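# Move the yellow bin from shelf to table

## Task

Lift the yellow open-topped bin off the shelf and put it down upright on an empty area of the table, with all of its parts still inside. Every other bin must stay upright on the shelf with its parts in it. The result has to hold without the robot propping anything up, and anything the robot is touching at the end must not settle by more than roughly a fingernail's width once left alone.

## Robot and tools

ROBOT. Two 7-joint Kinova Gen3 arms, named left_arm and right_arm. Each has a parallel two-finger gripper that opens to 50 mm. Base positions in the scene frame: left_arm at (+0.057, +0.336, 0) m, right_arm at (-0.015, -0.370, 0) m, each yawed slightly (quat_wxyz about (0.998,0,0,0.070) and (0.999,0,0,0.044)). Joint ranges in rad: waist and both rolls ±6.283, shoulder ±2.250, elbow ±2.580, wrist pitch ±2.100. Load limits: 49.1 N m on the first four joints, 30.9 N m on the three wrist joints; a held object's weight counts toward them.

FRAMES. Scene frame: origin on the table top midway between the arms, +z up, +x out over the table, left_arm on the +y side. The arm names do not match left or right in any picture. Gripper frame: fingers point along its +z, and they close along its x axis. end_effector_position is the point between the pads; fingertips extend 17.5 mm past it. A pure rotation pivots about that point, which lies 25 mm off the last joint's axis toward gripper -y.

ROW FORMAT. Every command row is one flat list of 18 numbers, each in [-1, 1], for both arms even if one is idle: left_arm dx, dy, dz, rx, ry, rz, then left gripper position, force_limit, speed; then the same nine for right_arm. Optionally 14 more numbers in [0, 1] follow: stiffness scales per joint, left_arm's 7 then right_arm's 7, in Joint positions order; they persist until rewritten, and a very small move may fail to start at low stiffness.
dx..rz are an offset, not a pose: a target relative to the gripper's measured pose when the action begins (for a call's first action, the last pose a result reported), expressed in the gripper's own axes. Scale: 1.0 equals 0.6 m of translation or 180 degrees. rx, ry, rz form a single rotation vector. In execute_actions every row of one action refers back to that same start pose, so rows are not cumulative.
Gripper numbers are absolute: position +1 is fully open (50 mm), about -0.65 makes the pads meet, -1 means close until blocked. force_limit maps -1, 0, +1 to about 20, 102, 185 N per pad (real force up to ~17% more). speed maps -1, 0, +1 to 20, 85, 150 mm/s of gap change. Zeros here are real commands, so resend an arm's current three gripper numbers to leave it unchanged.

MOTION LIMITS. Each control step, the commanded pose is clamped to at most 70 mm and 16 degrees from the measured pose; the joints then follow by damped inverse kinematics, favouring position over orientation. Large targets therefore need several actions, and after an action an arm advances only to its last clamped pose. Elbows never straighten fully. To hold an arm still, send the offset back to its desired pose in a reply's first call and zeros afterwards.

TOOLS.
execute_actions(actions): a list of actions; each action is up to 15 rows, one per 1/30 s step, and a shorter action repeats its final row to fill 15 steps (0.5 s). An empty list just returns state and images.
move(target, speed, blocking): target is one 18-number row as above, offsets from the pose in the scene's latest result. Each gripper follows a straight line, both arms finishing together, lasting 0.5 to 10 s (cut off at 10 s). speed in m/s, 0.002 to 0.5, default 0.25; rotation capped at twice that in rad/s. No obstacle or arm-to-arm avoidance; grippers may lag, stray, or overshoot speed near full reach. Faster contact and targets deeper past contact push harder. blocking=false returns after 0.5 s while motion continues; further moves or actions are refused until wait or stop shows it ended.
wait(seconds): 0 to 10; lets the scene run holding the last commands, returning early if a move ends.
stop(): brakes a running move (needs braking distance); fingers keep moving.
zoom_image(camera, region): camera is cam_low, cam_left_wrist or cam_right_wrist; region [x0, y0, x1, y1] in image pixels, origin top-left, at most 504 by 504.
read_manual(section): only "licences"; no motion.
finished_scene(scene): ends the current scene by its number, irreversibly, and reports success.

RESULTS. The state line gives each gripper's end_effector_position (m) and end_effector_quat_wxyz in the scene frame; at long reach it can be somewhat off. Hand target lines show where the controller is currently driving each gripper. A pose unreachable line names an arm whose command the clearance check altered or blocked. A move: line reports the ending (done, off_target, moving, held, fault) and limits (paced = pose clipped; held = some steps blocked, after which the arm may surge) plus distance from target; an arm not named ended at rest. object_status: 0 moving, 1 blocked while opening, 2 blocked while closing (a grip), 3 reached the commanded opening or pads met (usually nothing held). Any new position value resets it to 0 until the fingers settle. position_measured counts convert to opening as (250 - counts) x 0.202 mm. Force and speed changes apply only with a position change of at least 0.01; to loosen a grip, open first. A lost grip re-closes automatically unless force_limit was -1, in which case status stays 2 regardless. Gripping a fixed object off-centre slowly weakens.

CAMERAS. All 504x504: cam_low is fixed near (1.76, 0.05, 0.18) facing back toward the robots; each wrist camera rides its hand. Calibration (K, distortion, T_world_to_cam) is provided and may be off by a couple of degrees and millimetres.

AVOID. Arms hitting or pressing each other; contact torque at a load limit (arm freezes 10 s and skips the call); MOTOR HOT warnings turning into OVER-TEMPERATURE FAULT (arm sags) from holding loads long; dropping or tipping bins, spilling parts, knocking anything off the table; slams and hard pushes. Expect occasional tugs on held items. Before finishing, release the bin so it stands by itself and move clear.

Each tool is called after ">>>" as name(argument=value, ...) on one line, values as JSON.

## Session

>>> execute_actions(actions=[])

Scene clock: 0.00 s.
left_arm: end_effector_position=(+0.1322, +0.4346, +0.1973) position_measured=3 object_status=3 end_effector_quat_wxyz=(-0.578, +0.611, +0.459, +0.287) | right_arm: end_effector_position=(+0.4566, -0.4713, +0.2566) position_measured=3 object_status=3 end_effector_quat_wxyz=(-0.004, -0.499, +0.867, -0.002)
Joint positions: left_arm=[ 0.688  0.961  0.423  2.448 -0.615  1.414  3.089] | right_arm=[ 0.635  0.441 -0.628  1.454  0.268  1.336  4.087]
Joint velocities: left_arm=[-0.     0.    -0.001 -0.    -0.001 -0.     0.   ] | right_arm=[-0.001  0.001  0.     0.    -0.    -0.002 -0.   ]
Hand target (left_arm): +0.132, +0.435, +0.197; +0.578, -0.611, -0.459, -0.287
Hand target (right_arm): +0.457, -0.471, +0.257; -0.004, -0.499, +0.867, -0.002
Joint stiffness scale: left_arm=[1. 1. 1. 1. 1. 1. 1.] | right_arm=[1. 1. 1. 1. 1. 1. 1.]

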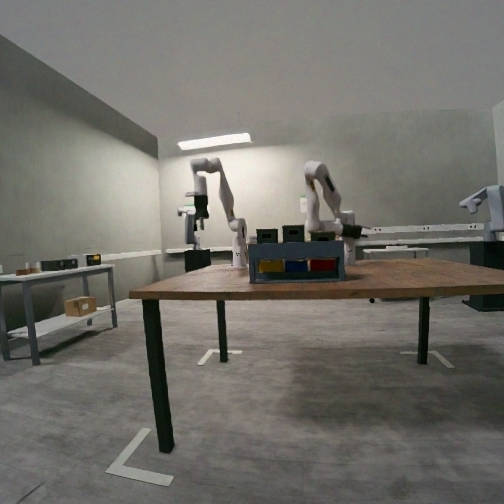

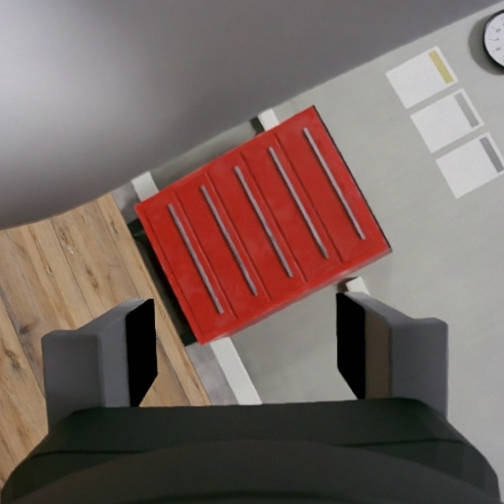

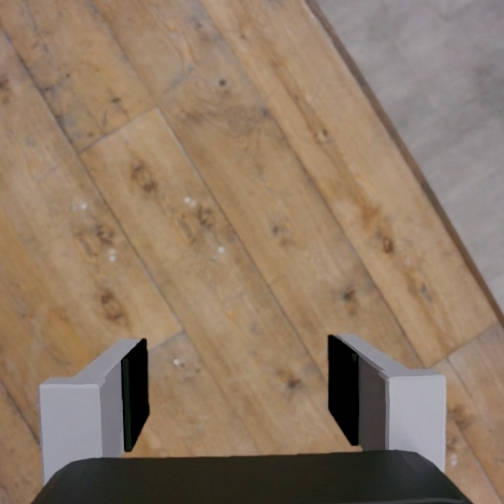

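>>> zoom_image(camera="cam_low", region=[180, 150, 420, 300])

Region (180, 150, 420, 300) of cam_low's 504x504 image, scaled by 2.100, with more detail than that image has; it fills the top 315 rows of this view, and the rest is white.

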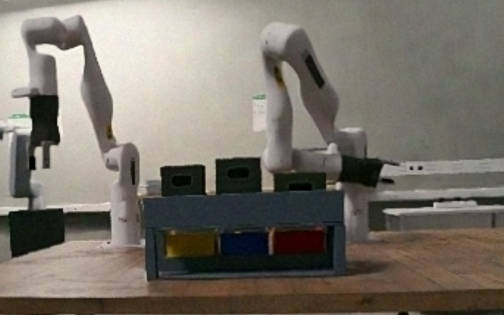

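>>> move(target=[0,0,0,0,0,0,1,0,0,-0.322,0.680,0.178,0.4876,-0.1306,-0.1306,1,0,0])

Scene clock: 14.73 s.
left_arm: end_effector_position=(+0.1322, +0.4346, +0.1973) position_measured=3 object_status=3 end_effector_quat_wxyz=(-0.578, +0.611, +0.459, +0.287) | right_arm: end_effector_position=(+0.2027, -0.0968, +0.1458) position_measured=3 object_status=3 end_effector_quat_wxyz=(+0.492, -0.507, +0.504, -0.497)
Joint positions: left_arm=[ 0.688  0.961  0.423  2.448 -0.615  1.414  3.089] | right_arm=[-1.489  1.331 -0.569  2.226  1.203  1.988  1.081]
Joint velocities: left_arm=[-0.     0.     0.    -0.     0.001  0.    -0.   ] | right_arm=[-0.01   0.007  0.005 -0.001 -0.001 -0.001 -0.   ]
Hand target (left_arm): +0.132, +0.435, +0.197; +0.578, -0.611, -0.459, -0.287
Hand target (right_arm): +0.202, -0.098, +0.148; +0.494, -0.504, +0.502, -0.501
Off the commanded pose (left_arm): 0.000 m, 0 deg.
Off the commanded pose (right_arm): 0.005 m, 1 deg.
Joint stiffness scale: left_arm=[1. 1. 1. 1. 1. 1. 1.] | right_arm=[1. 1. 1. 1. 1. 1. 1.]
move: off_target (right_arm); limits=paced
camera_calibration (this result's frames):
cam_left_wrist: T_world_to_cam=[[0.439469, 0.205808, 0.874363, -0.327241], [0.888084, 0.0465387, -0.457319, -0.0248561], [-0.134812, 0.977485, -0.162323, -0.203495], [0, 0, 0, 1]] pos_world=[0.138453, 0.267419, 0.241728]
cam_right_wrist: T_world_to_cam=[[-0.0275995, -0.999615, 0.00294776, -0.0894011], [-0.0484265, -0.00160838, -0.998825, 0.184382], [0.998445, -0.0277098, -0.0483634, -0.0375887], [0, 0, 0, 1]] pos_world=[0.0439918, -0.0901116, 0.182611]

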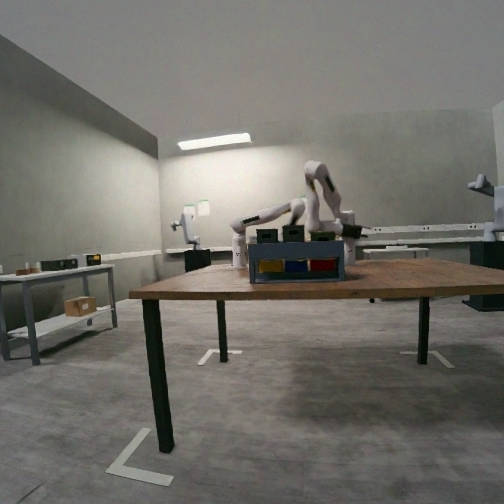

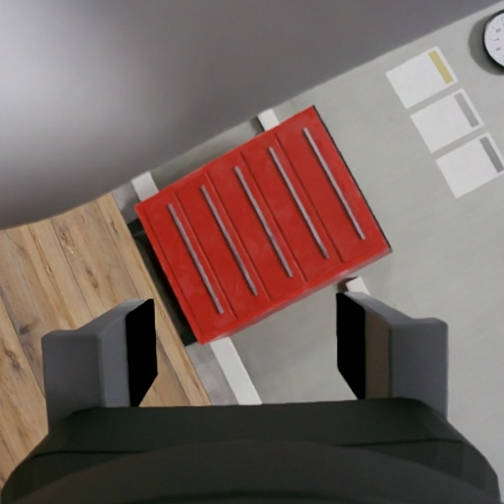

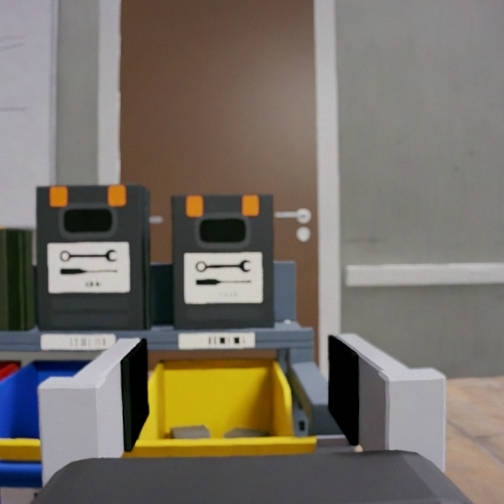

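>>> move(target=[0,0,0,0,0,0,1,0,0,0,-0.12,0,-0.17,0,0,1,0,0])

Scene clock: 17.10 s.
left_arm: end_effector_position=(+0.1322, +0.4346, +0.1973) position_measured=3 object_status=3 end_effector_quat_wxyz=(-0.578, +0.611, +0.459, +0.287) | right_arm: end_effector_position=(+0.2049, -0.0939, +0.2197) position_measured=3 object_status=3 end_effector_quat_wxyz=(-0.348, +0.618, -0.614, +0.346)
Joint positions: left_arm=[ 0.688  0.961  0.423  2.448 -0.615  1.414  3.089] | right_arm=[-1.025  0.709 -1.143  2.337  1.143  1.786  1.666]
Joint velocities: left_arm=[ 0.    -0.     0.    -0.     0.001  0.001  0.   ] | right_arm=[ 0.015 -0.    -0.012 -0.     0.     0.    -0.   ]
Hand target (left_arm): +0.132, +0.435, +0.197; +0.578, -0.611, -0.459, -0.287
Hand target (right_arm): +0.204, -0.096, +0.218; -0.343, +0.619, -0.616, +0.345
Off the commanded pose (left_arm): 0.000 m, 0 deg.
Off the commanded pose (right_arm): 0.003 m, 1 deg.
Joint stiffness scale: left_arm=[1. 1. 1. 1. 1. 1. 1.] | right_arm=[1. 1. 1. 1. 1. 1. 1.]
move: done
camera_calibration (this result's frames):
cam_left_wrist: T_world_to_cam=[[0.439469, 0.205808, 0.874363, -0.327241], [0.888084, 0.0465383, -0.45732, -0.0248559], [-0.134811, 0.977485, -0.162323, -0.203495], [0, 0, 0, 1]] pos_world=[0.138453, 0.267419, 0.241729]
cam_right_wrist: T_world_to_cam=[[-0.0173948, -0.999815, 0.00826098, -0.089852], [-0.539844, 0.00243718, -0.841761, 0.324907], [0.841585, -0.019102, -0.539786, 0.104808], [0, 0, 0, 1]] pos_world=[0.0856313, -0.0886251, 0.33081]

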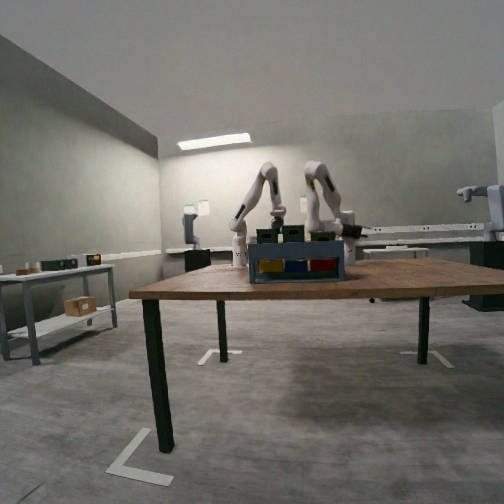

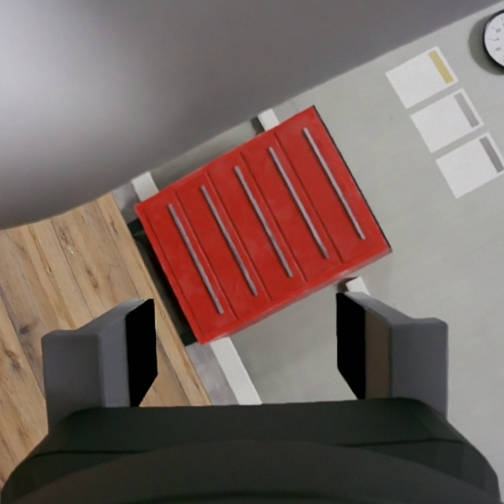

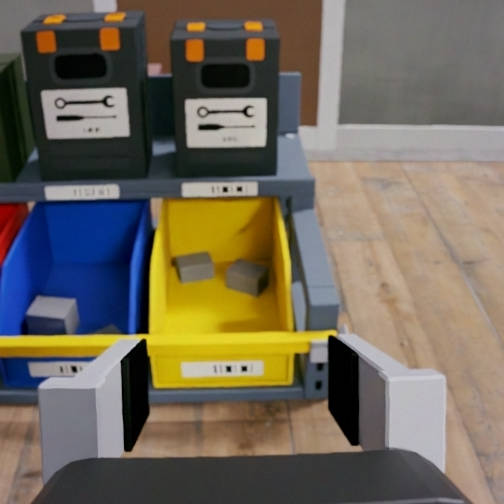

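>>> zoom_image(camera="cam_right_wrist", region=[100, 180, 350, 420])

Region (100, 180, 350, 420) of cam_right_wrist's 504x504 image, scaled by 2.016; it fills the top 484 rows of this view, and the rest is white.

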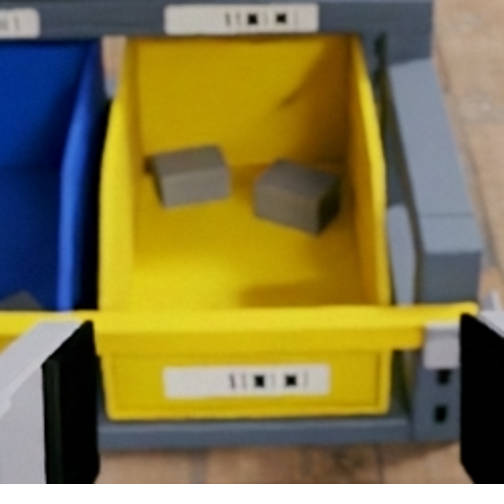

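>>> move(target=[0,0,0,0,0,0,1,0,0,-0.0275,-0.243,0.272,-0.327,0,0,1,0,0])

Scene clock: 28.37 s.
left_arm: end_effector_position=(+0.1322, +0.4346, +0.1973) position_measured=3 object_status=3 end_effector_quat_wxyz=(-0.578, +0.611, +0.459, +0.287) | right_arm: end_effector_position=(+0.4240, -0.0770, +0.2622) position_measured=3 object_status=3 end_effector_quat_wxyz=(+0.009, -0.707, +0.707, -0.003)
Joint positions: left_arm=[ 0.688  0.961  0.423  2.448 -0.615  1.414  3.089] | right_arm=[ 0.079  0.848 -1.475  1.276  0.865  1.682  3.417]
Joint velocities: left_arm=[-0.001 -0.001 -0.    -0.    -0.    -0.001 -0.   ] | right_arm=[-0.003  0.007 -0.    -0.001 -0.     0.003 -0.   ]
Hand target (left_arm): +0.132, +0.435, +0.197; +0.578, -0.611, -0.459, -0.287
Hand target (right_arm): +0.421, -0.077, +0.261; -0.003, +0.709, -0.705, +0.000
Off the commanded pose (left_arm): 0.000 m, 0 deg.
Off the commanded pose (right_arm): 0.005 m, 1 deg.
Joint stiffness scale: left_arm=[1. 1. 1. 1. 1. 1. 1.] | right_arm=[1. 1. 1. 1. 1. 1. 1.]
move: off_target (right_arm)
camera_calibration (this result's frames):
cam_left_wrist: T_world_to_cam=[[0.439469, 0.205808, 0.874363, -0.327241], [0.888084, 0.0465386, -0.45732, -0.024856], [-0.134812, 0.977485, -0.162323, -0.203495], [0, 0, 0, 1]] pos_world=[0.138453, 0.267419, 0.241729]
cam_right_wrist: T_world_to_cam=[[-0.00635718, -0.999838, 0.0168578, -0.0764332], [-0.999939, 0.00650873, 0.00895037, 0.451229], [-0.00905864, -0.0167999, -0.999818, 0.425173], [0, 0, 0, 1]] pos_world=[0.454567, -0.0722148, 0.422346]

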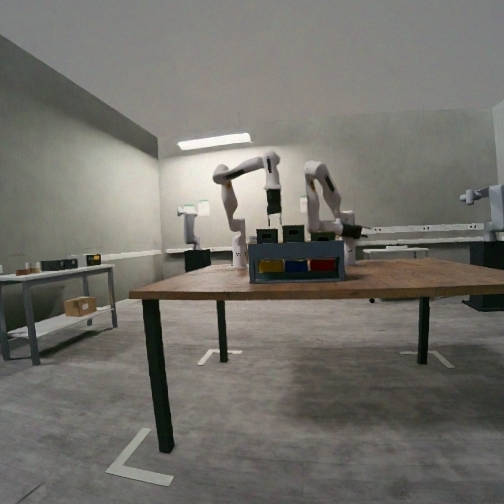

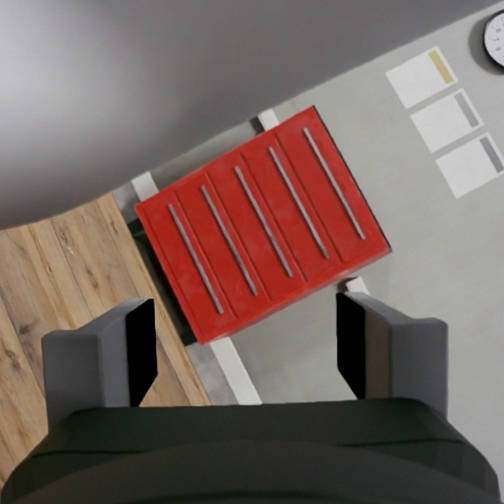

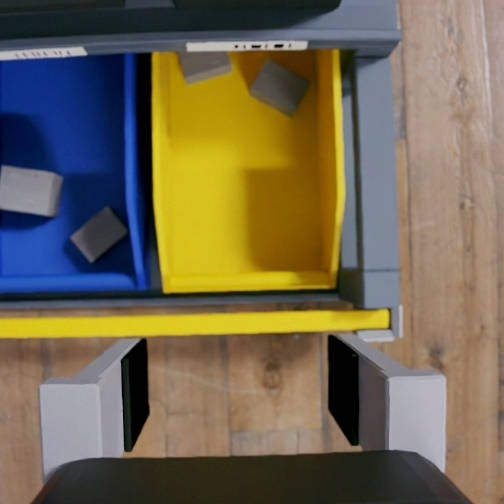

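>>> zoom_image(camera="cam_right_wrist", region=[120, 230, 420, 350])

Region (120, 230, 420, 350) of cam_right_wrist's 504x504 image, scaled by 1.680; it fills the top 202 rows of this view, and the rest is white.

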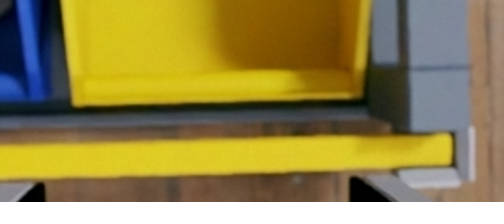

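>>> move(target=[-0.369,0.0083,-0.6955,-0.2735,0.522,0.2986,1,0,0,0,0,0,0,0,0.5,1,0,0])

Scene clock: 44.00 s.
left_arm: end_effector_position=(+0.1299, +0.4063, +0.1900) position_measured=3 object_status=3 end_effector_quat_wxyz=(-0.591, +0.622, +0.411, +0.308) | right_arm: end_effector_position=(+0.4263, -0.0783, +0.2630) position_measured=3 object_status=3 end_effector_quat_wxyz=(+0.012, -0.002, +1.000, +0.004)
Joint positions: left_arm=[ 0.814  1.062  0.462  2.381 -0.558  1.458  3.107] | right_arm=[-0.027  0.847 -1.341  1.132  0.847  1.682  1.938]
Joint velocities: left_arm=[ 0.    -0.     0.001  0.001  0.002 -0.001  0.   ] | right_arm=[ 0.001  0.004  0.    -0.     0.     0.    -0.005]
Hand target (left_arm): +0.130, +0.407, +0.190; +0.590, -0.622, -0.413, -0.308
Hand target (right_arm): +0.424, -0.077, +0.262; +0.008, +0.000, +1.000, +0.004
Off the commanded pose (left_arm): 0.443 m, 113 deg; position and orientation clipped at the last step of the last action.
Off the commanded pose (right_arm): 0.003 m, 1 deg.
Joint stiffness scale: left_arm=[1. 1. 1. 1. 1. 1. 1.] | right_arm=[1. 1. 1. 1. 1. 1. 1.]
move: held (left_arm); limits=paced,held; held on 123 of 135 steps (left_arm), including the last (left_arm)
pose unreachable (left arm): on one or more control steps of this call, first in action 0 (counted from 0), this arm could not follow its commanded pose, so it was not sent that pose on those steps. On the call's last step it was still not sent that pose. It may still have moved: this result reports where it is.
cause: the commanded pose would bring two parts of the arm too close to each other (its gripper and another part of the arm, with joints 1 (waist) to 7 (wrist roll) between them).
camera_calibration (this result's frames):
cam_left_wrist: T_world_to_cam=[[0.49683, 0.121734, 0.859268, -0.284395], [0.866006, -0.00507146, -0.500008, 0.0070296], [-0.0565102, 0.99255, -0.107942, -0.203953], [0, 0, 0, 1]] pos_world=[0.123683, 0.23709, 0.225871]
cam_right_wrist: T_world_to_cam=[[-0.999999, 0.000844204, 0.00125808, 0.428246], [0.000884615, 0.999472, 0.0324746, 0.0984312], [-0.00123, 0.0324757, -0.999472, 0.426342], [0, 0, 0, 1]] pos_world=[0.428683, -0.112586, 0.422382]

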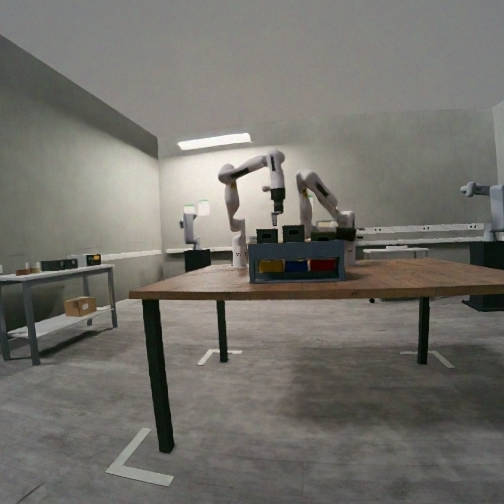

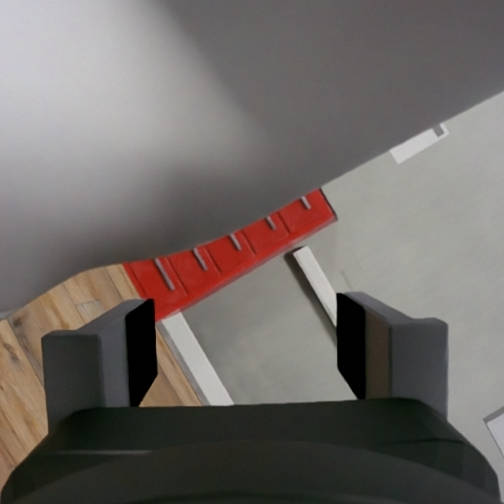

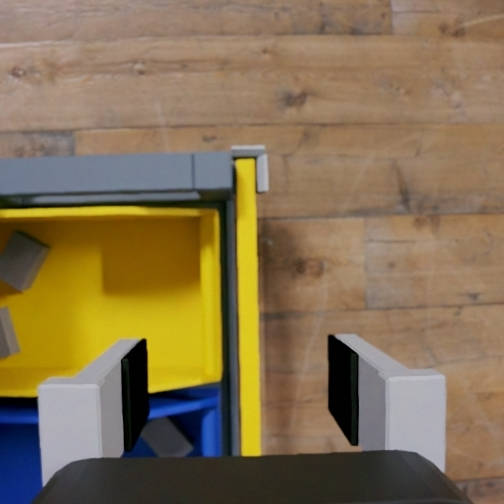

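>>> move(target=[0,0,0,0,0,0,1,0,0,0,0,0.205,0,0,0,1,0,0], speed=0.15)

Scene clock: 54.27 s.
left_arm: end_effector_position=(+0.1299, +0.4063, +0.1900) position_measured=3 object_status=3 end_effector_quat_wxyz=(-0.591, +0.622, +0.411, +0.308) | right_arm: end_effector_position=(+0.4253, -0.0769, +0.1427) position_measured=3 object_status=3 end_effector_quat_wxyz=(+0.008, -0.006, +1.000, +0.003)
Joint positions: left_arm=[ 0.814  1.062  0.462  2.381 -0.558  1.458  3.107] | right_arm=[ 0.002  0.967 -1.262  1.362  0.926  1.432  1.844]
Joint velocities: left_arm=[-0.    -0.    -0.    -0.     0.001  0.    -0.   ] | right_arm=[ 0.002  0.001  0.001  0.001  0.    -0.001 -0.   ]
Hand target (left_arm): +0.130, +0.406, +0.190; +0.591, -0.622, -0.411, -0.308
Hand target (right_arm): +0.429, -0.077, +0.140; +0.012, -0.003, +1.000, +0.004
Off the commanded pose (left_arm): 0.000 m, 0 deg.
Off the commanded pose (right_arm): 0.005 m, 1 deg.
Joint stiffness scale: left_arm=[1. 1. 1. 1. 1. 1. 1.] | right_arm=[1. 1. 1. 1. 1. 1. 1.]
move: off_target (right_arm)
camera_calibration (this result's frames):
cam_left_wrist: T_world_to_cam=[[0.49683, 0.121734, 0.859268, -0.284395], [0.866006, -0.00507112, -0.500008, 0.00702965], [-0.0565104, 0.99255, -0.107942, -0.203954], [0, 0, 0, 1]] pos_world=[0.123683, 0.23709, 0.225871]
cam_right_wrist: T_world_to_cam=[[-0.999942, -0.00594013, 0.00894031, 0.425805], [-0.00564952, 0.999466, 0.032188, 0.103802], [-0.00912674, 0.0321356, -0.999442, 0.309456], [0, 0, 0, 1]] pos_world=[0.429192, -0.111162, 0.302135]

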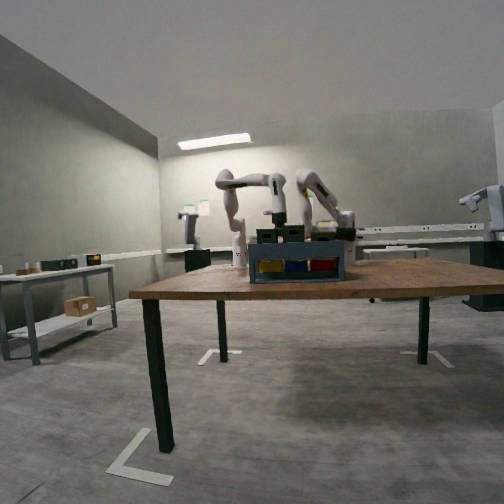

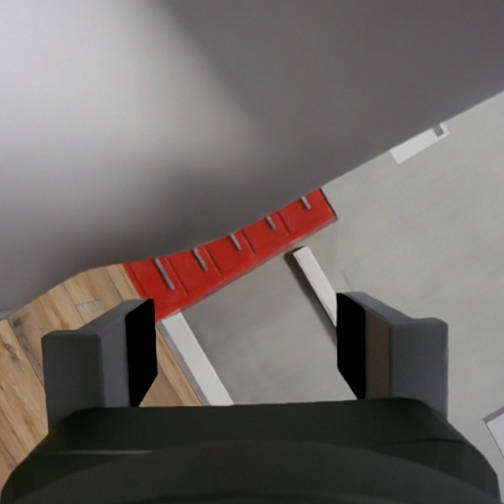

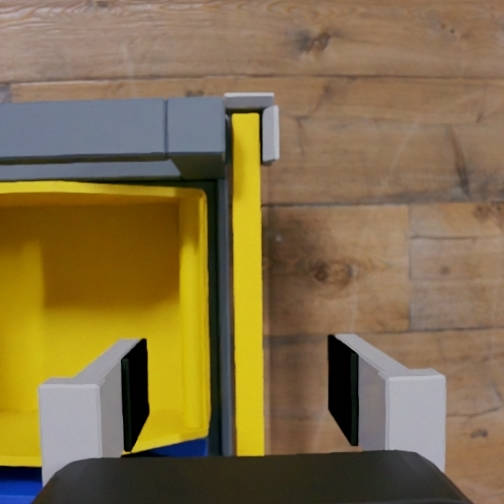

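>>> move(target=[0,0,0,0,0,0,1,0,0,0.3755,0.028,0.088,0,-0.5,0,1,0,0])

Scene clock: 61.40 s.
left_arm: end_effector_position=(+0.1299, +0.4063, +0.1900) position_measured=3 object_status=3 end_effector_quat_wxyz=(-0.591, +0.622, +0.411, +0.308) | right_arm: end_effector_position=(+0.2004, -0.0601, +0.0827) position_measured=3 object_status=3 end_effector_quat_wxyz=(+0.705, -0.004, +0.709, +0.005)
Joint positions: left_arm=[ 0.814  1.062  0.462  2.381 -0.558  1.458  3.107] | right_arm=[-1.44   1.413 -0.562  2.     1.376  2.088 -0.308]
Joint velocities: left_arm=[-0.001 -0.    -0.    -0.     0.001  0.001  0.   ] | right_arm=[-0.009  0.001  0.005 -0.    -0.002  0.001  0.001]
Hand target (left_arm): +0.130, +0.406, +0.190; +0.591, -0.622, -0.411, -0.308
Hand target (right_arm): +0.200, -0.062, +0.086; +0.710, -0.003, +0.704, +0.003
Off the commanded pose (left_arm): 0.000 m, 0 deg.
Off the commanded pose (right_arm): 0.004 m, 1 deg.
Joint stiffness scale: left_arm=[1. 1. 1. 1. 1. 1. 1.] | right_arm=[1. 1. 1. 1. 1. 1. 1.]
move: off_target (right_arm)
camera_calibration (this result's frames):
cam_left_wrist: T_world_to_cam=[[0.49683, 0.121734, 0.859268, -0.284395], [0.866006, -0.00507121, -0.500008, 0.00702968], [-0.0565104, 0.99255, -0.107942, -0.203954], [0, 0, 0, 1]] pos_world=[0.123683, 0.23709, 0.225871]
cam_right_wrist: T_world_to_cam=[[-0.0315741, 0.00619701, -0.999482, 0.0916108], [-0.0372827, 0.999278, 0.00737352, 0.0960732], [0.998806, 0.0374962, -0.0313202, -0.0348622], [0, 0, 0, 1]] pos_world=[0.0412949, -0.0952643, 0.0897631]

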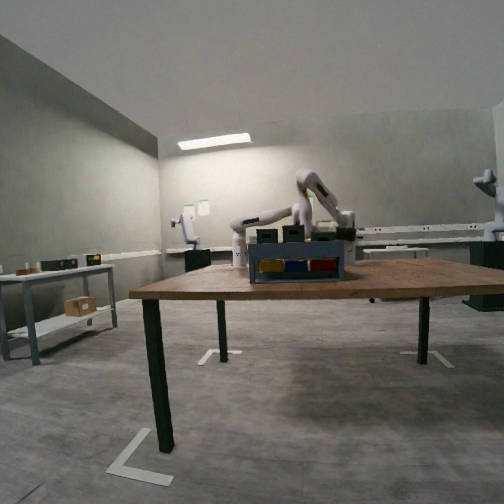

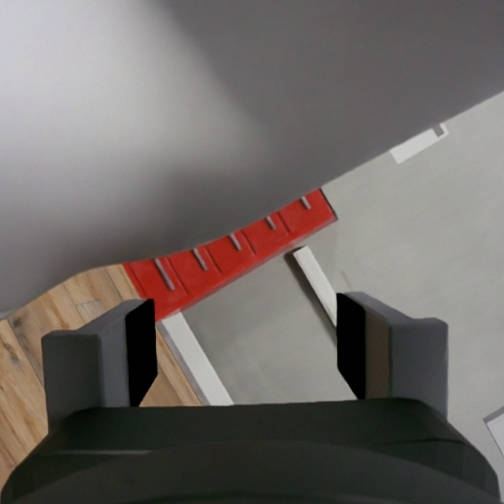

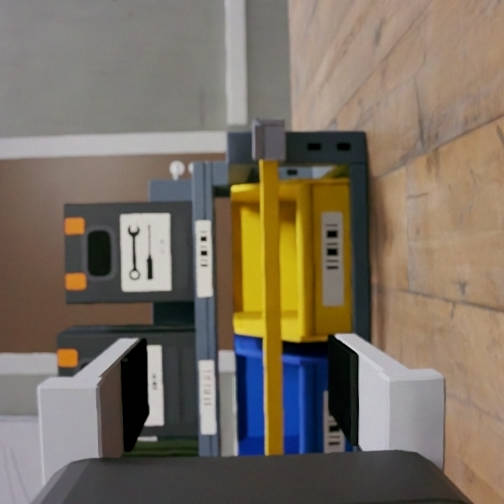

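>>> zoom_image(camera="cam_right_wrist", region=[140, 100, 400, 360])

Region (140, 100, 400, 360) of cam_right_wrist's 504x504 image, scaled by 1.938.

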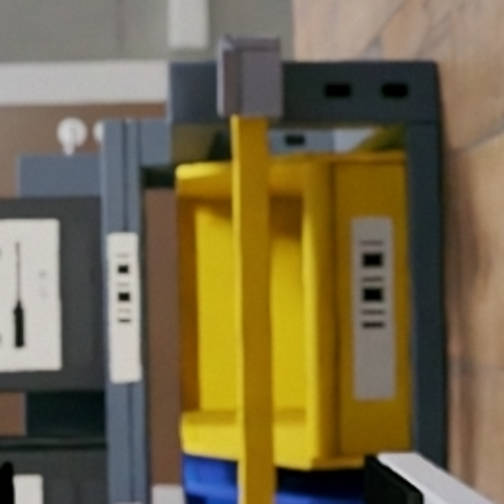

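>>> move(target=[0,0,0,0,0,0,1,0,0,0.0428,-0.0267,0.2167,0,0,0,1,0,0], speed=0.15)

Scene clock: 79.87 s.
left_arm: end_effector_position=(+0.1299, +0.4063, +0.1900) position_measured=3 object_status=3 end_effector_quat_wxyz=(-0.591, +0.622, +0.411, +0.308) | right_arm: end_effector_position=(+0.3286, -0.0754, +0.0599) position_measured=3 object_status=3 end_effector_quat_wxyz=(+0.707, -0.002, +0.707, +0.005)
Joint positions: left_arm=[ 0.814  1.062  0.462  2.381 -0.558  1.458  3.107] | right_arm=[-1.21   1.432 -0.355  2.057  1.685  1.974 -0.278]
Joint velocities: left_arm=[ 0.001 -0.    -0.    -0.    -0.001  0.001  0.   ] | right_arm=[0.008 0.002 0.001 0.    0.003 0.    0.002]
Hand target (left_arm): +0.130, +0.406, +0.190; +0.591, -0.622, -0.411, -0.308
Hand target (right_arm): +0.330, -0.075, +0.057; +0.705, -0.004, +0.709, +0.004
Off the commanded pose (left_arm): 0.000 m, 0 deg.
Off the commanded pose (right_arm): 0.004 m, 0 deg.
Joint stiffness scale: left_arm=[1. 1. 1. 1. 1. 1. 1.] | right_arm=[1. 1. 1. 1. 1. 1. 1.]
move: off_target (right_arm)
camera_calibration (this result's frames):
cam_left_wrist: T_world_to_cam=[[0.49683, 0.121734, 0.859268, -0.284395], [0.866006, -0.00507121, -0.500008, 0.00702966], [-0.0565105, 0.99255, -0.107942, -0.203954], [0, 0, 0, 1]] pos_world=[0.123683, 0.23709, 0.225871]
cam_right_wrist: T_world_to_cam=[[-0.0256179, 0.00955685, -0.999626, 0.0712764], [-0.0350085, 0.999332, 0.0104512, 0.115372], [0.999059, 0.0352631, -0.0252662, -0.163692], [0, 0, 0, 1]] pos_world=[0.169403, -0.110204, 0.0659081]

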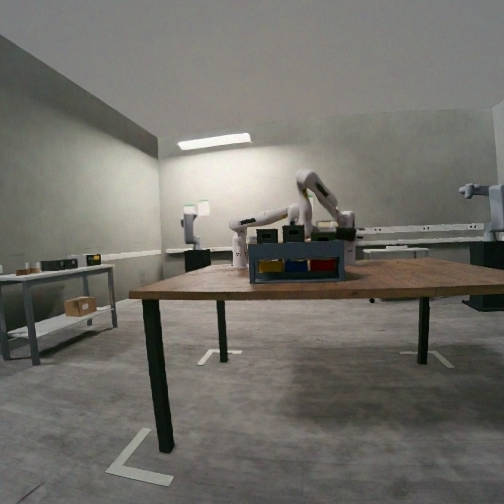

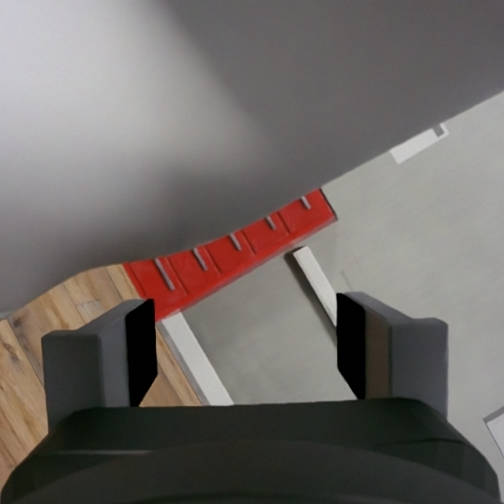

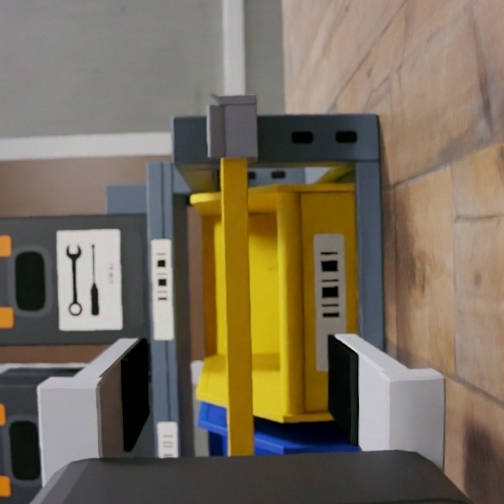

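>>> move(target=[0,0,0,0,0,0,1,0,0,0,0,0.1167,0,0,0,1,0,0], speed=0.08)

Scene clock: 82.57 s.
left_arm: end_effector_position=(+0.1299, +0.4063, +0.1900) position_measured=3 object_status=3 end_effector_quat_wxyz=(-0.591, +0.622, +0.411, +0.308) | right_arm: end_effector_position=(+0.3963, -0.0765, +0.0614) position_measured=3 object_status=3 end_effector_quat_wxyz=(+0.709, -0.001, +0.705, +0.004)
Joint positions: left_arm=[ 0.814  1.062  0.462  2.381 -0.558  1.458  3.107] | right_arm=[-1.091  1.403 -0.252  2.033  1.856  1.902 -0.2  ]
Joint velocities: left_arm=[ 0.    -0.    -0.     0.    -0.001 -0.     0.   ] | right_arm=[ 0.011 -0.001 -0.001 -0.001  0.003 -0.001  0.002]
Hand target (left_arm): +0.130, +0.406, +0.190; +0.591, -0.622, -0.411, -0.308
Hand target (right_arm): +0.398, -0.075, +0.060; +0.707, -0.002, +0.707, +0.005
Off the commanded pose (left_arm): 0.000 m, 0 deg.
Off the commanded pose (right_arm): 0.003 m, 0 deg.
Joint stiffness scale: left_arm=[1. 1. 1. 1. 1. 1. 1.] | right_arm=[1. 1. 1. 1. 1. 1. 1.]
move: done
camera_calibration (this result's frames):
cam_left_wrist: T_world_to_cam=[[0.49683, 0.121734, 0.859268, -0.284395], [0.866006, -0.00507116, -0.500008, 0.00702965], [-0.0565105, 0.99255, -0.107942, -0.203954], [0, 0, 0, 1]] pos_world=[0.123683, 0.23709, 0.225871]
cam_right_wrist: T_world_to_cam=[[-0.0209428, 0.00910841, -0.999739, 0.0726454], [-0.0324427, 0.999426, 0.00978517, 0.117774], [0.999254, 0.0326391, -0.0206353, -0.231773], [0, 0, 0, 1]] pos_world=[0.236943, -0.110803, 0.0666913]

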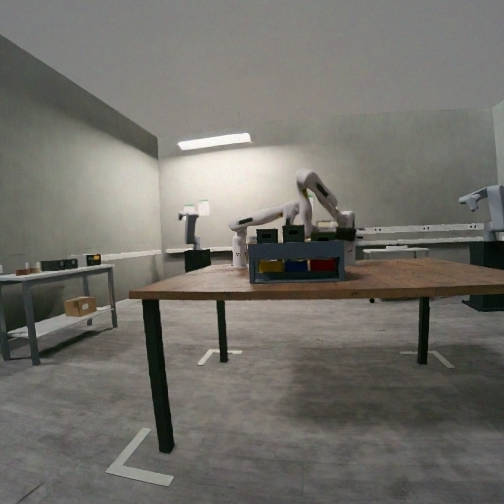

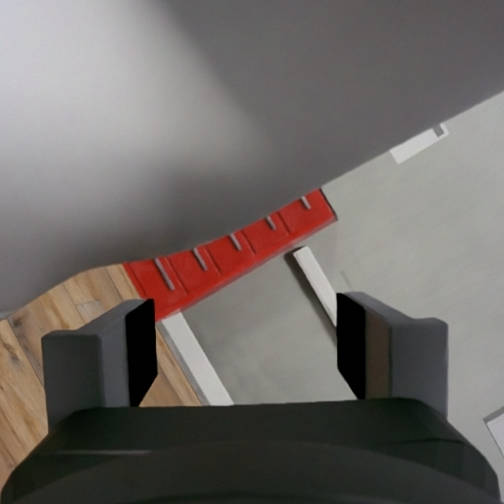

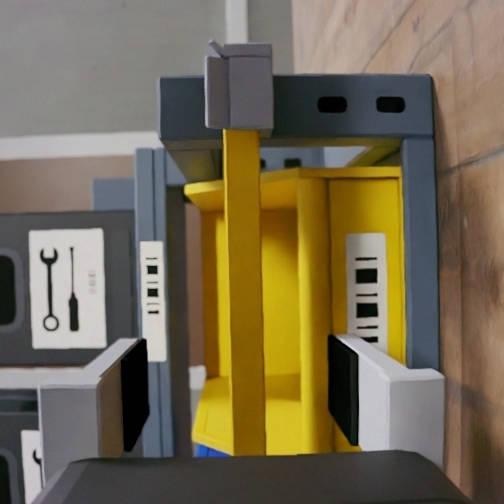

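>>> move(target=[0,0,0,0,0,0,1,0,0,0,0,0.05,0,0,0,1,0,0], speed=0.04)

Scene clock: 84.37 s.
left_arm: end_effector_position=(+0.1299, +0.4063, +0.1900) position_measured=3 object_status=3 end_effector_quat_wxyz=(-0.591, +0.622, +0.411, +0.308) | right_arm: end_effector_position=(+0.4236, -0.0775, +0.0624) position_measured=3 object_status=3 end_effector_quat_wxyz=(+0.710, -0.000, +0.704, +0.003)
Joint positions: left_arm=[ 0.814  1.062  0.462  2.381 -0.558  1.458  3.107] | right_arm=[-1.043  1.392 -0.216  2.013  1.923  1.872 -0.167]
Joint velocities: left_arm=[ 0. -0. -0. -0.  0.  0.  0.] | right_arm=[ 0.006 -0.     0.001 -0.001  0.003  0.001  0.003]
Hand target (left_arm): +0.130, +0.406, +0.190; +0.591, -0.622, -0.411, -0.308
Hand target (right_arm): +0.426, -0.076, +0.062; +0.709, -0.001, +0.705, +0.004
Off the commanded pose (left_arm): 0.000 m, 0 deg.
Off the commanded pose (right_arm): 0.003 m, 0 deg.
Joint stiffness scale: left_arm=[1. 1. 1. 1. 1. 1. 1.] | right_arm=[1. 1. 1. 1. 1. 1. 1.]
move: done
camera_calibration (this result's frames):
cam_left_wrist: T_world_to_cam=[[0.49683, 0.121734, 0.859268, -0.284395], [0.866006, -0.00507112, -0.500008, 0.00702963], [-0.0565104, 0.99255, -0.107942, -0.203954], [0, 0, 0, 1]] pos_world=[0.123683, 0.23709, 0.225871]
cam_right_wrist: T_world_to_cam=[[-0.0174282, 0.00932468, -0.999805, 0.0727049], [-0.0301877, 0.999496, 0.00984802, 0.118784], [0.999392, 0.0303535, -0.0171379, -0.259423], [0, 0, 0, 1]] pos_world=[0.264118, -0.111528, 0.0670749]

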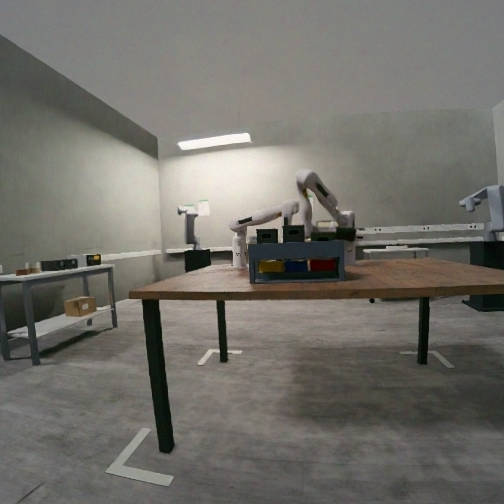

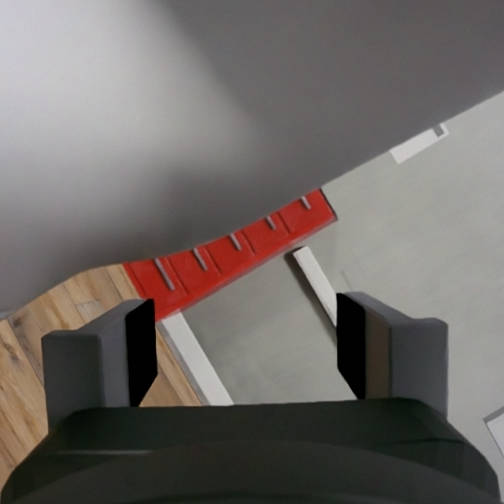

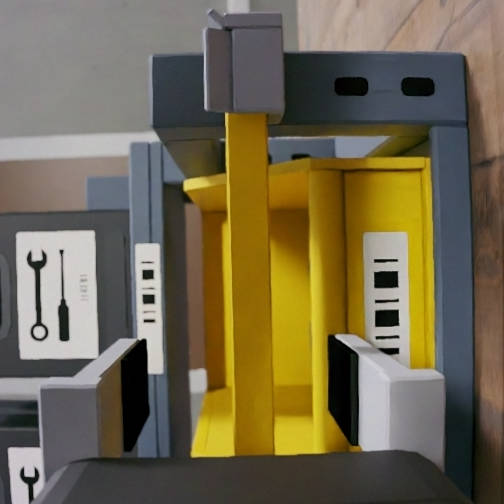

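>>> move(target=[0,0,0,0,0,0,1,0,0,0,0,0.035,0,0,0,1,0,0], speed=0.03)

Scene clock: 86.03 s.
left_arm: end_effector_position=(+0.1299, +0.4063, +0.1900) position_measured=3 object_status=3 end_effector_quat_wxyz=(-0.591, +0.622, +0.411, +0.308) | right_arm: end_effector_position=(+0.4386, -0.0786, +0.0622) position_measured=3 object_status=3 end_effector_quat_wxyz=(+0.710, -0.001, +0.704, +0.001)
Joint positions: left_arm=[ 0.814  1.062  0.462  2.381 -0.558  1.458  3.107] | right_arm=[-1.015  1.388 -0.2    2.     1.96   1.855 -0.144]
Joint velocities: left_arm=[ 0.     0.001 -0.     0.     0.     0.     0.   ] | right_arm=[ 0.006 -0.     0.001 -0.002  0.006  0.001  0.004]
Hand target (left_arm): +0.130, +0.406, +0.190; +0.591, -0.622, -0.411, -0.308
Hand target (right_arm): +0.444, -0.078, +0.063; +0.710, -0.001, +0.704, +0.003
Off the commanded pose (left_arm): 0.000 m, 0 deg.
Off the commanded pose (right_arm): 0.006 m, 0 deg.
Joint stiffness scale: left_arm=[1. 1. 1. 1. 1. 1. 1.] | right_arm=[1. 1. 1. 1. 1. 1. 1.]
move: off_target (right_arm)
camera_calibration (this result's frames):
cam_left_wrist: T_world_to_cam=[[0.49683, 0.121734, 0.859268, -0.284395], [0.866006, -0.00507129, -0.500008, 0.00702964], [-0.0565103, 0.99255, -0.107942, -0.203954], [0, 0, 0, 1]] pos_world=[0.123683, 0.23709, 0.225871]
cam_right_wrist: T_world_to_cam=[[-0.01787, 0.00518211, -0.999827, 0.0726259], [-0.0287841, 0.999569, 0.00569524, 0.119936], [0.999426, 0.0288809, -0.0177131, -0.274474], [0, 0, 0, 1]] pos_world=[0.279067, -0.112334, 0.0670684]

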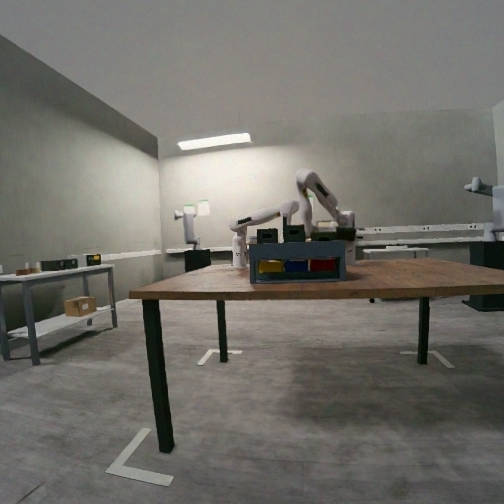

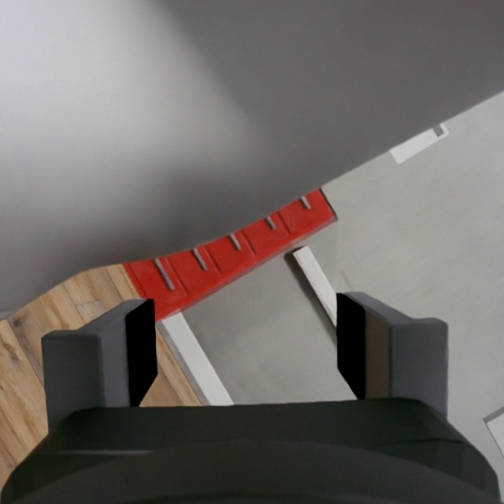

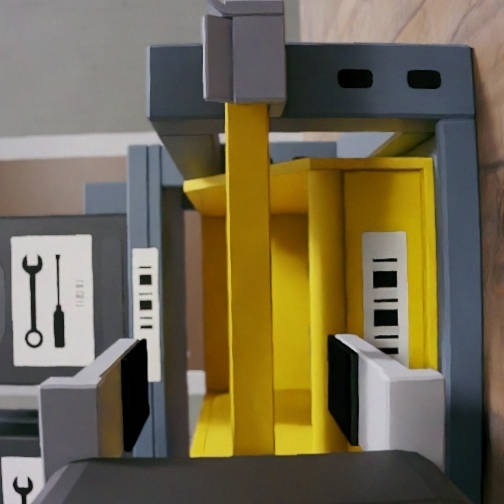

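>>> zoom_image(camera="cam_low", region=[230, 210, 370, 290])

Region (230, 210, 370, 290) of cam_low's 504x504 image, scaled by 3.600, with more detail than that image has; it fills the top 288 rows of this view, and the rest is white.

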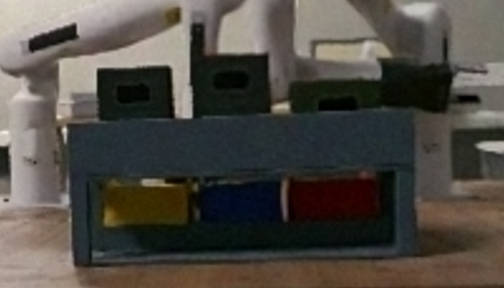

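>>> move(target=[0,0,0,0,0,0,1,0,0,0,0,0.035,0,0,0,1,0,0], speed=0.03)

Scene clock: 88.63 s.
left_arm: end_effector_position=(+0.1299, +0.4063, +0.1900) position_measured=3 object_status=3 end_effector_quat_wxyz=(-0.591, +0.622, +0.411, +0.308) | right_arm: end_effector_position=(+0.4535, -0.0801, +0.0613) position_measured=3 object_status=3 end_effector_quat_wxyz=(+0.709, -0.002, +0.705, -0.001)
Joint positions: left_arm=[ 0.814  1.062  0.462  2.381 -0.558  1.458  3.107] | right_arm=[-0.989  1.384 -0.182  1.985  1.994  1.833 -0.122]
Joint velocities: left_arm=[ 0.    -0.    -0.     0.    -0.001 -0.001 -0.   ] | right_arm=[ 0.006 -0.     0.    -0.002  0.005 -0.     0.002]
Hand target (left_arm): +0.130, +0.406, +0.190; +0.591, -0.622, -0.411, -0.308
Hand target (right_arm): +0.459, -0.079, +0.063; +0.710, -0.001, +0.704, +0.001
Off the commanded pose (left_arm): 0.000 m, 0 deg.
Off the commanded pose (right_arm): 0.006 m, 0 deg.
Joint stiffness scale: left_arm=[1. 1. 1. 1. 1. 1. 1.] | right_arm=[1. 1. 1. 1. 1. 1. 1.]
move: off_target (right_arm)
camera_calibration (this result's frames):
cam_left_wrist: T_world_to_cam=[[0.49683, 0.121734, 0.859268, -0.284395], [0.866006, -0.00507095, -0.500008, 0.00702963], [-0.0565106, 0.99255, -0.107942, -0.203954], [0, 0, 0, 1]] pos_world=[0.123683, 0.23709, 0.225871]
cam_right_wrist: T_world_to_cam=[[-0.0196848, 0.000927193, -0.999806, 0.0724798], [-0.0260467, 0.99966, 0.00143988, 0.120943], [0.999467, 0.02607, -0.019654, -0.289487], [0, 0, 0, 1]] pos_world=[0.293909, -0.113422, 0.066602]

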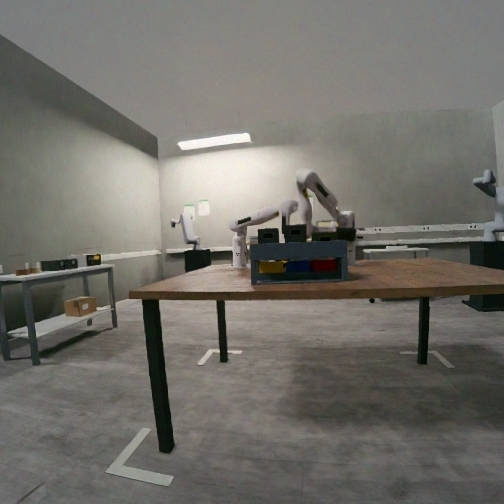

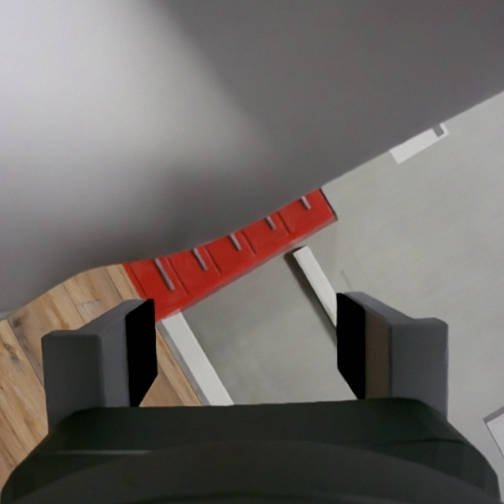

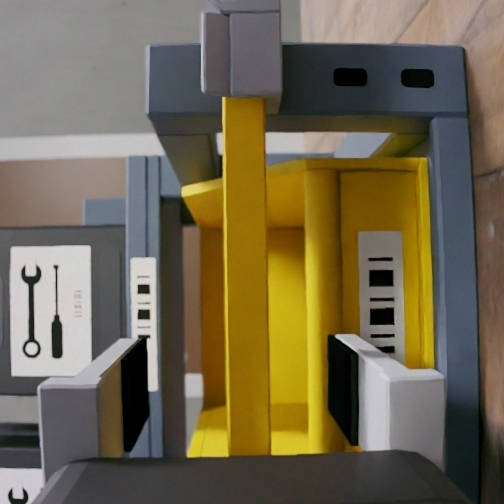

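>>> move(target=[0,0,0,0,0,0,1,0,0,-0.058,0,-0.008,0,0,0,1,0,0], speed=0.03)

Scene clock: 97.57 s.
left_arm: end_effector_position=(+0.1299, +0.4063, +0.1900) position_measured=3 object_status=3 end_effector_quat_wxyz=(-0.591, +0.622, +0.411, +0.308) | right_arm: end_effector_position=(+0.4504, -0.0792, +0.0957) position_measured=3 object_status=3 end_effector_quat_wxyz=(+0.710, -0.001, +0.704, +0.003)
Joint positions: left_arm=[ 0.814  1.062  0.462  2.381 -0.558  1.458  3.107] | right_arm=[-0.991  1.299 -0.194  2.049  1.982  1.833 -0.108]
Joint velocities: left_arm=[-0.    -0.    -0.     0.     0.001 -0.001 -0.   ] | right_arm=[ 0.    -0.004 -0.     0.001  0.    -0.001  0.   ]
Hand target (left_arm): +0.130, +0.406, +0.190; +0.591, -0.622, -0.411, -0.308
Hand target (right_arm): +0.448, -0.080, +0.096; +0.709, -0.002, +0.705, -0.001
Off the commanded pose (left_arm): 0.000 m, 0 deg.
Off the commanded pose (right_arm): 0.002 m, 1 deg.
Joint stiffness scale: left_arm=[1. 1. 1. 1. 1. 1. 1.] | right_arm=[1. 1. 1. 1. 1. 1. 1.]
move: done
camera_calibration (this result's frames):
cam_left_wrist: T_world_to_cam=[[0.49683, 0.121734, 0.859268, -0.284395], [0.866006, -0.00507146, -0.500008, 0.00702967], [-0.0565103, 0.99255, -0.107942, -0.203953], [0, 0, 0, 1]] pos_world=[0.123683, 0.23709, 0.225871]
cam_right_wrist: T_world_to_cam=[[-0.0162563, 0.00739329, -0.999841, 0.105824], [-0.0307956, 0.999495, 0.00789144, 0.121391], [0.999393, 0.030919, -0.0160205, -0.285679], [0, 0, 0, 1]] pos_world=[0.290965, -0.113279, 0.100273]

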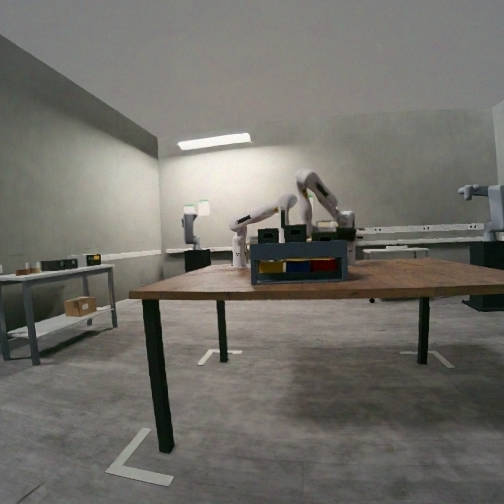

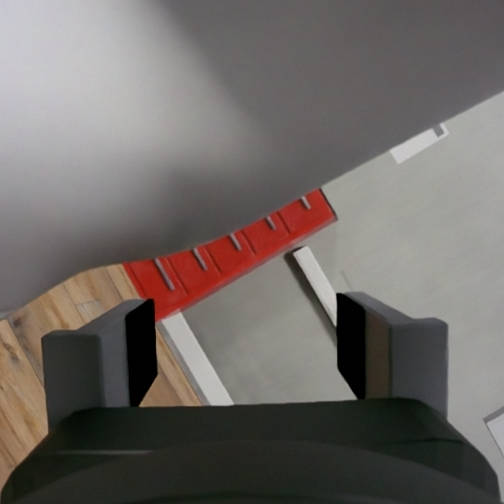

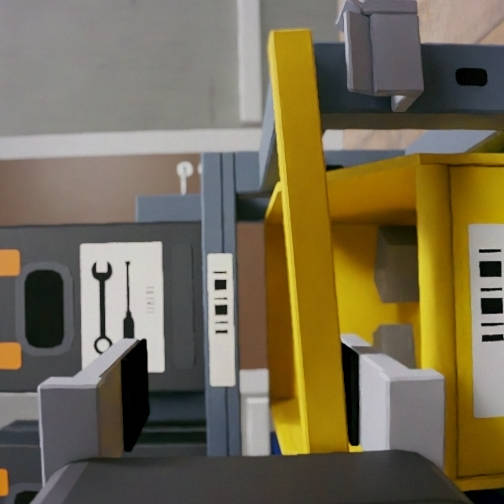

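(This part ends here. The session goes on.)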